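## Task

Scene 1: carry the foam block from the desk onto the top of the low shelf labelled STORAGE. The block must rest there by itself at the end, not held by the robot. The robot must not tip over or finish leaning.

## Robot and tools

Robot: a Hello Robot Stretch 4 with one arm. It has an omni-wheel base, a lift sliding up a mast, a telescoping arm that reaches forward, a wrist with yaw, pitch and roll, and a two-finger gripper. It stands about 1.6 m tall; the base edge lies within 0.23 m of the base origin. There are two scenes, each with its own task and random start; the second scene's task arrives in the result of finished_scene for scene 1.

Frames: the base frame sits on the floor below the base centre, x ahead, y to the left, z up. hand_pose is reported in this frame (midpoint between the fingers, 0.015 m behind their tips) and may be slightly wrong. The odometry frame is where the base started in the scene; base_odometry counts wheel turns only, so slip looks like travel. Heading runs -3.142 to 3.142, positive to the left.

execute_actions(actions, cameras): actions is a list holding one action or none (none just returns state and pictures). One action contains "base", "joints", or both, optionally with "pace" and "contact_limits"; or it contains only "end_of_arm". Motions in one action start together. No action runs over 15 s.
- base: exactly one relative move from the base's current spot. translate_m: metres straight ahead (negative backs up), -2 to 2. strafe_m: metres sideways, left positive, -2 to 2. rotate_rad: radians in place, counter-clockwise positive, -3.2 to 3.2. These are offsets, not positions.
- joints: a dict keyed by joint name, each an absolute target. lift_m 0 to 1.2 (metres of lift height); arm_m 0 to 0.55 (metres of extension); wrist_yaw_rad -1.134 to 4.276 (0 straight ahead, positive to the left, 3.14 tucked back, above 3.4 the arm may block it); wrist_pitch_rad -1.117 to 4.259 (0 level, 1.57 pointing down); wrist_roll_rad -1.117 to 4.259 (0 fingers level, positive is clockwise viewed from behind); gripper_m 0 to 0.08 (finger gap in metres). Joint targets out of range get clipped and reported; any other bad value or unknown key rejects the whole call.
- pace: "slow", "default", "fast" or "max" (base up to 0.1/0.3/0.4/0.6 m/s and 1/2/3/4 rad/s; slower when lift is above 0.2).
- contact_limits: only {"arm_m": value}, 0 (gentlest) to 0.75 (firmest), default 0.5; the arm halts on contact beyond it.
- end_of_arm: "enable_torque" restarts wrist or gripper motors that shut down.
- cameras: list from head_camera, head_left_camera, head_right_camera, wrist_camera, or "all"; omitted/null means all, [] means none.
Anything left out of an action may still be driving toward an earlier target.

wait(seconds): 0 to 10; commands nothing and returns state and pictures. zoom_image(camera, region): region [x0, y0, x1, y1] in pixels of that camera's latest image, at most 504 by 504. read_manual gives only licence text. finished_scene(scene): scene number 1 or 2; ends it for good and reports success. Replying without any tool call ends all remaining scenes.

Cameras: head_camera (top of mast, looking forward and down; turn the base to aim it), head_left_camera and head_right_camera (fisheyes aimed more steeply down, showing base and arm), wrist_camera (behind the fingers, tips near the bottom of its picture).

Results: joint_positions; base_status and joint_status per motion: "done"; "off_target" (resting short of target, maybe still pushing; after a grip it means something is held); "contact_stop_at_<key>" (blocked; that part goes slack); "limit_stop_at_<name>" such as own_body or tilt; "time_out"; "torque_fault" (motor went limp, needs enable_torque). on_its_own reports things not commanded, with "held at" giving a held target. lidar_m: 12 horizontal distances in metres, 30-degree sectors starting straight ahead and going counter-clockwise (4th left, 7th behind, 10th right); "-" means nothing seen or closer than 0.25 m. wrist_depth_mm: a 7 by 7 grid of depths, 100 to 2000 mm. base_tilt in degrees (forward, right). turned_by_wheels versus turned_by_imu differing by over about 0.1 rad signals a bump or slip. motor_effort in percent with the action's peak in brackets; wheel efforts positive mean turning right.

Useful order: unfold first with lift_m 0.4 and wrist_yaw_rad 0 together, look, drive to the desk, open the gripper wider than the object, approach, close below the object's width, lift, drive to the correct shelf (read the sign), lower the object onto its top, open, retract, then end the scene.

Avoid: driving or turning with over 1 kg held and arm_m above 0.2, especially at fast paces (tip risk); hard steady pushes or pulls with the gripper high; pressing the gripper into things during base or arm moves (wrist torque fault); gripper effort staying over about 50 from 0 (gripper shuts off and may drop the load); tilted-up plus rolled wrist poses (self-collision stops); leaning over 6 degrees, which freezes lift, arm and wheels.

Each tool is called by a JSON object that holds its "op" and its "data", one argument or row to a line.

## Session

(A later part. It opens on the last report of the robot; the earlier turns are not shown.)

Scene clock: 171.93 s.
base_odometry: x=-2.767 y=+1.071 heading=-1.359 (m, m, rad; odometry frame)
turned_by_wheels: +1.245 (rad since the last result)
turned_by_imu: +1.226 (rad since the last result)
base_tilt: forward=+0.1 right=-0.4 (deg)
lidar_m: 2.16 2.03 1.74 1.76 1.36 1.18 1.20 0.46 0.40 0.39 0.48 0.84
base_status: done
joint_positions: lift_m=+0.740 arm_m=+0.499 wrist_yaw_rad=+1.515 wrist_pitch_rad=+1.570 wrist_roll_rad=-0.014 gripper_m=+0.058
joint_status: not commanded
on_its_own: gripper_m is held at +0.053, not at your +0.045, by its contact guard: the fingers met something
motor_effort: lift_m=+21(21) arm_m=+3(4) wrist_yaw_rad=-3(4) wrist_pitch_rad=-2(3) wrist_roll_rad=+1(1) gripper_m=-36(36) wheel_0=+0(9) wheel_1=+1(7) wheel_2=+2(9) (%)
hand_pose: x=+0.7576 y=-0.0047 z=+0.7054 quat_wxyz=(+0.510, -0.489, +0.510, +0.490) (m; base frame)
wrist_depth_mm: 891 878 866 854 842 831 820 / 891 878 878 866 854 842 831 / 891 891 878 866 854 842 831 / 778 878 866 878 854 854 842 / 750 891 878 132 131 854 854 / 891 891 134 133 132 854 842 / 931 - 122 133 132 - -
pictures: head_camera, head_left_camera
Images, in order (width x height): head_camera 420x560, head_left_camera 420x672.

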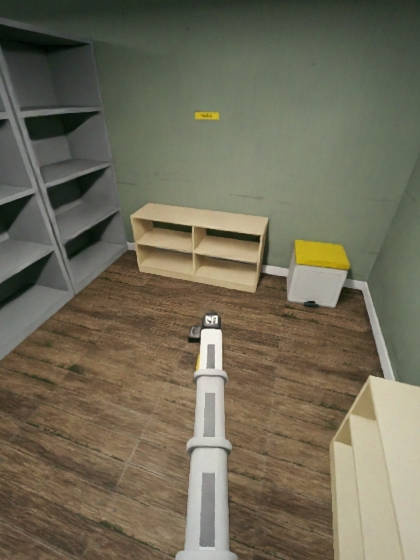

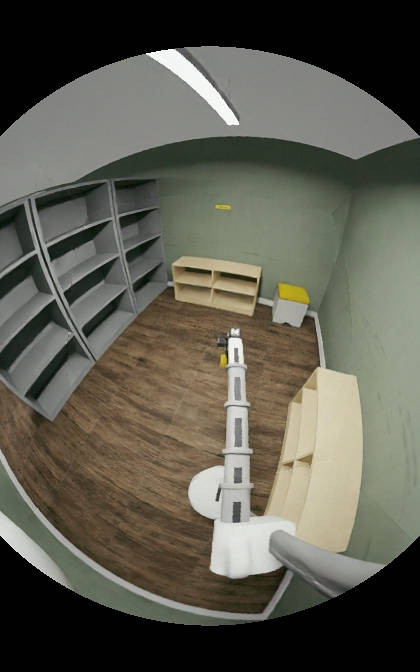

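{"op": "execute_actions", "data": {
  "actions": [
    {"base": {"translate_m": 1.62}, "joints": {"lift_m": 0.71}, "pace": "max"}
  ],
  "cameras": ["head_camera", "wrist_camera"]
}}

Scene clock: 182.57 s.
base_odometry: x=-2.426 y=-0.513 heading=-1.359 (m, m, rad; odometry frame)
turned_by_wheels: +0.000 (rad since the last result)
turned_by_imu: -0.001 (rad since the last result)
base_tilt: forward=+0.0 right=-0.4 (deg)
lidar_m: 0.58 0.69 1.31 1.30 1.56 2.74 1.74 1.05 1.22 1.23 0.80 0.59
base_status: done
joint_positions: lift_m=+0.710 arm_m=+0.499 wrist_yaw_rad=+1.515 wrist_pitch_rad=+1.570 wrist_roll_rad=-0.014 gripper_m=+0.058
joint_status: all done
on_its_own: gripper_m is held at +0.053, not at your +0.045, by its contact guard: the fingers met something
motor_effort: lift_m=+17(16) arm_m=+3(3) wrist_yaw_rad=-2(3) wrist_pitch_rad=-2(2) wrist_roll_rad=-1(0) gripper_m=-35(39) wheel_0=-1(6) wheel_1=+0(7) wheel_2=+2(12) (%)
hand_pose: x=+0.7576 y=-0.0047 z=+0.6757 quat_wxyz=(+0.510, -0.489, +0.510, +0.490) (m; base frame)
wrist_depth_mm: 854 842 216 213 211 208 206 / 854 854 216 214 211 209 207 / 854 220 218 215 213 211 208 / 788 221 219 215 213 211 209 / 750 223 220 132 131 211 210 / 878 223 135 133 132 212 211 / 891 - 123 133 132 - -
pictures: head_camera, wrist_camera
camera_calibration (this result's frames):
wrist_camera: T_world_to_cam=[[0.995614, -0.0839272, -0.0413436, -0.717953], [-0.0822442, -0.995774, 0.0408549, 0.0872538], [-0.0445978, -0.0372754, -0.998309, 0.862286], [0, 0, 0, 1]] pos_world=[0.760436, 0.0587715, 0.82758]
Images, in order (width x height): head_camera 420x560, wrist_camera 616x392.

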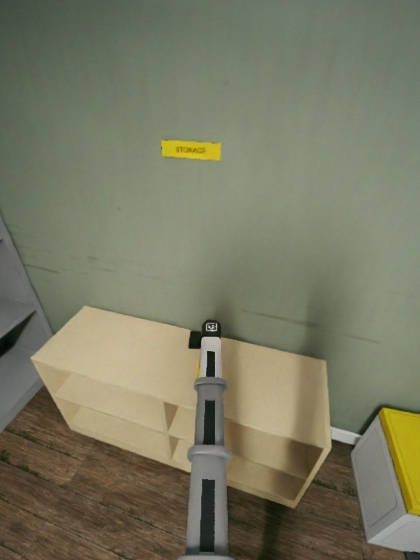

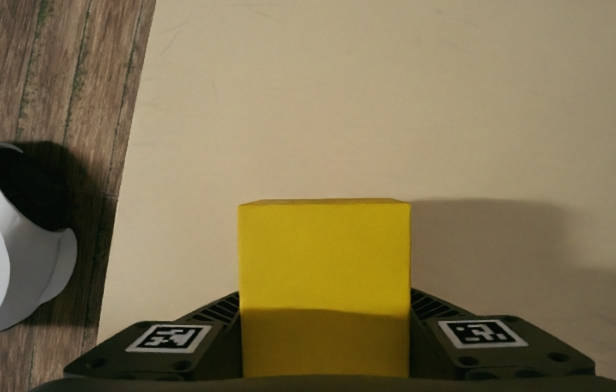

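{"op": "execute_actions", "data": {
  "actions": [
    {"joints": {"lift_m": 0.675, "arm_m": 0.545}}
  ],
  "cameras": ["wrist_camera"]
}}

Scene clock: 189.20 s.
base_odometry: x=-2.426 y=-0.513 heading=-1.359 (m, m, rad; odometry frame)
turned_by_wheels: +0.000 (rad since the last result)
turned_by_imu: +0.001 (rad since the last result)
base_tilt: forward=+0.1 right=-0.4 (deg)
lidar_m: 0.59 0.67 1.31 1.30 1.52 2.74 1.72 1.04 1.22 1.24 0.78 0.58
base_status: not commanded
joint_positions: lift_m=+0.675 arm_m=+0.544 wrist_yaw_rad=+1.515 wrist_pitch_rad=+1.570 wrist_roll_rad=-0.014 gripper_m=+0.058
joint_status: all done
on_its_own: gripper_m is held at +0.053, not at your +0.045, by its contact guard: the fingers met something
motor_effort: lift_m=+16(16) arm_m=+5(7) wrist_yaw_rad=-3(2) wrist_pitch_rad=-2(2) wrist_roll_rad=-3(1) gripper_m=-37(39) wheel_0=-1(0) wheel_1=+0(1) wheel_2=+2(2) (%)
hand_pose: x=+0.8023 y=-0.0047 z=+0.6408 quat_wxyz=(+0.510, -0.489, +0.510, +0.490) (m; base frame)
wrist_depth_mm: 184 182 181 178 176 174 - / 186 183 181 180 177 175 173 / 187 184 182 180 178 176 174 / 187 185 183 180 178 177 176 / 189 186 184 132 131 177 176 / 190 187 135 133 132 177 177 / 190 - 122 134 132 - -
pictures: wrist_camera
camera_calibration (this result's frames):
wrist_camera: T_world_to_cam=[[0.995614, -0.0839276, -0.0413436, -0.763885], [-0.0822446, -0.995774, 0.0408548, 0.0923554], [-0.0445978, -0.0372753, -0.998309, 0.829432], [0, 0, 0, 1]] pos_world=[0.805121, 0.0587714, 0.792675]
Images, in order (width x height): wrist_camera 616x392.

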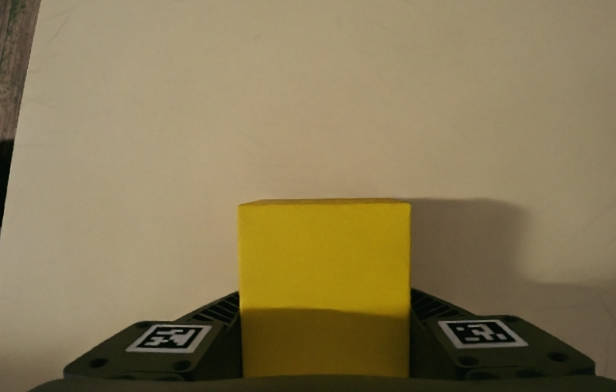

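{"op": "execute_actions", "data": {
  "actions": [
    {"joints": {"lift_m": 0.672, "gripper_m": 0.08}}
  ],
  "cameras": ["wrist_camera"]
}}

{"op": "execute_actions", "data": {
  "actions": [
    {"joints": {"lift_m": 0.76}, "pace": "fast"}
  ],
  "cameras": ["head_camera", "head_left_camera", "wrist_camera"]
}}

Scene clock: 192.90 s.
base_odometry: x=-2.426 y=-0.513 heading=-1.359 (m, m, rad; odometry frame)
turned_by_wheels: +0.000 (rad since the last result)
turned_by_imu: +0.001 (rad since the last result)
base_tilt: forward=+0.1 right=-0.3 (deg)
lidar_m: 0.59 0.68 1.29 1.31 1.53 2.76 1.72 1.03 1.24 1.25 0.76 0.59
base_status: not commanded
joint_positions: lift_m=+0.672 arm_m=+0.544 wrist_yaw_rad=+1.515 wrist_pitch_rad=+1.570 wrist_roll_rad=-0.014 gripper_m=+0.080
joint_status: all done
motor_effort: lift_m=+16(20) arm_m=+5(5) wrist_yaw_rad=-2(3) wrist_pitch_rad=-1(2) wrist_roll_rad=-1(2) gripper_m=+3(34) wheel_0=-1(0) wheel_1=+0(0) wheel_2=+2(2) (%)
hand_pose: x=+0.8023 y=-0.0047 z=+0.6378 quat_wxyz=(+0.510, -0.489, +0.510, +0.490) (m; base frame)
wrist_depth_mm: 181 180 177 175 173 171 - / 182 181 178 176 174 172 170 / 184 182 179 177 175 173 171 / 185 182 180 177 175 174 172 / 185 183 181 133 132 174 173 / 186 183 142 134 133 140 174 / - - 135 135 133 112 -
pictures: wrist_camera
camera_calibration (this result's frames):
wrist_camera: T_world_to_cam=[[0.995614, -0.0839274, -0.0413436, -0.764012], [-0.0822444, -0.995774, 0.0408548, 0.0924792], [-0.0445978, -0.0372753, -0.998309, 0.826408], [0, 0, 0, 1]] pos_world=[0.805123, 0.0587715, 0.789646]
Images, in order (width x height): wrist_camera 616x392.

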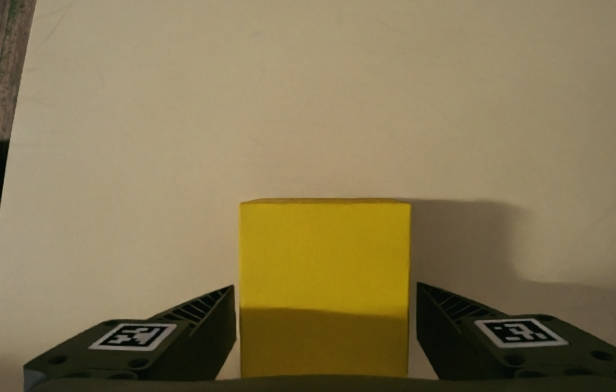

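Scene clock: 194.03 s.
base_odometry: x=-2.426 y=-0.513 heading=-1.359 (m, m, rad; odometry frame)
turned_by_wheels: +0.000 (rad since the last result)
turned_by_imu: +0.000 (rad since the last result)
base_tilt: forward=+0.0 right=-0.5 (deg)
lidar_m: 0.60 0.70 1.30 1.31 1.55 2.74 1.72 1.07 1.22 1.24 0.79 0.58
base_status: not commanded
joint_positions: lift_m=+0.760 arm_m=+0.544 wrist_yaw_rad=+1.515 wrist_pitch_rad=+1.570 wrist_roll_rad=-0.014 gripper_m=+0.080
joint_status: all done
motor_effort: lift_m=+22(23) arm_m=+5(5) wrist_yaw_rad=-3(3) wrist_pitch_rad=-1(2) wrist_roll_rad=+0(1) gripper_m=+3(3) wheel_0=-1(0) wheel_1=+0(0) wheel_2=+2(2) (%)
hand_pose: x=+0.8023 y=-0.0047 z=+0.7253 quat_wxyz=(+0.510, -0.489, +0.510, +0.490) (m; base frame)
wrist_depth_mm: 917 270 266 262 259 256 254 / 917 270 267 264 260 258 255 / 917 272 268 265 263 259 256 / 854 272 268 222 262 260 258 / 831 274 271 222 265 262 259 / 931 276 167 223 222 141 260 / - - 145 268 267 112 -
pictures: head_camera, head_left_camera, wrist_camera
camera_calibration (this result's frames):
wrist_camera: T_world_to_cam=[[0.995614, -0.0839274, -0.0413436, -0.760401], [-0.0822445, -0.995774, 0.0408549, 0.0889045], [-0.0445978, -0.0372754, -0.998309, 0.913768], [0, 0, 0, 1]] pos_world=[0.805129, 0.0587714, 0.877153]
Images, in order (width x height): head_camera 420x560, head_left_camera 420x672, wrist_camera 616x392.

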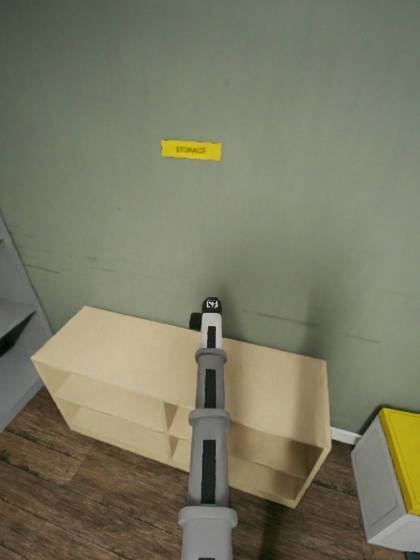

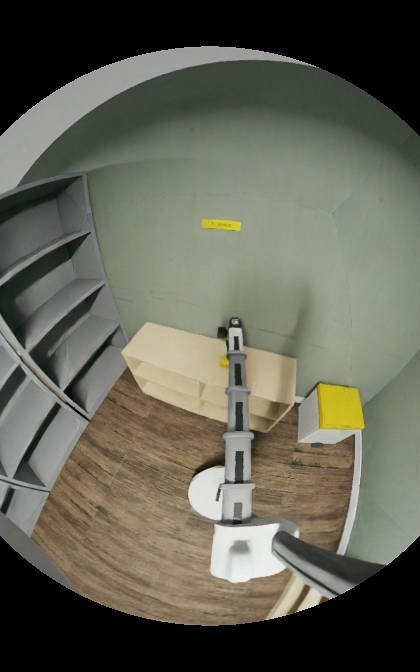

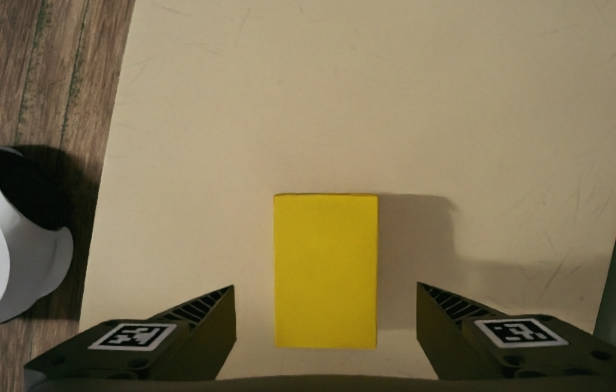

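Let me confirm the sign text before ending the scene.

{"op": "zoom_image", "data": {
  "camera": "head_camera",
  "region": [145, 125, 245, 175]
}}

Region (145, 125, 245, 175) of head_camera's 420x560 image, scaled by 5.040, with more detail than that image has.

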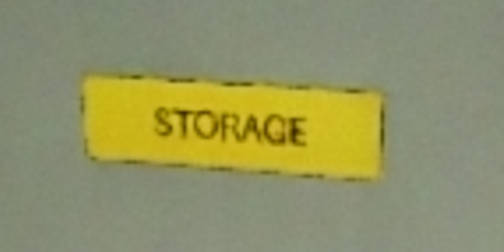

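The block is resting freely on the STORAGE shelf with the gripper clear of it.

{"op": "finished_scene", "data": {
  "scene": 1
}}

The scene is finished: the task was done.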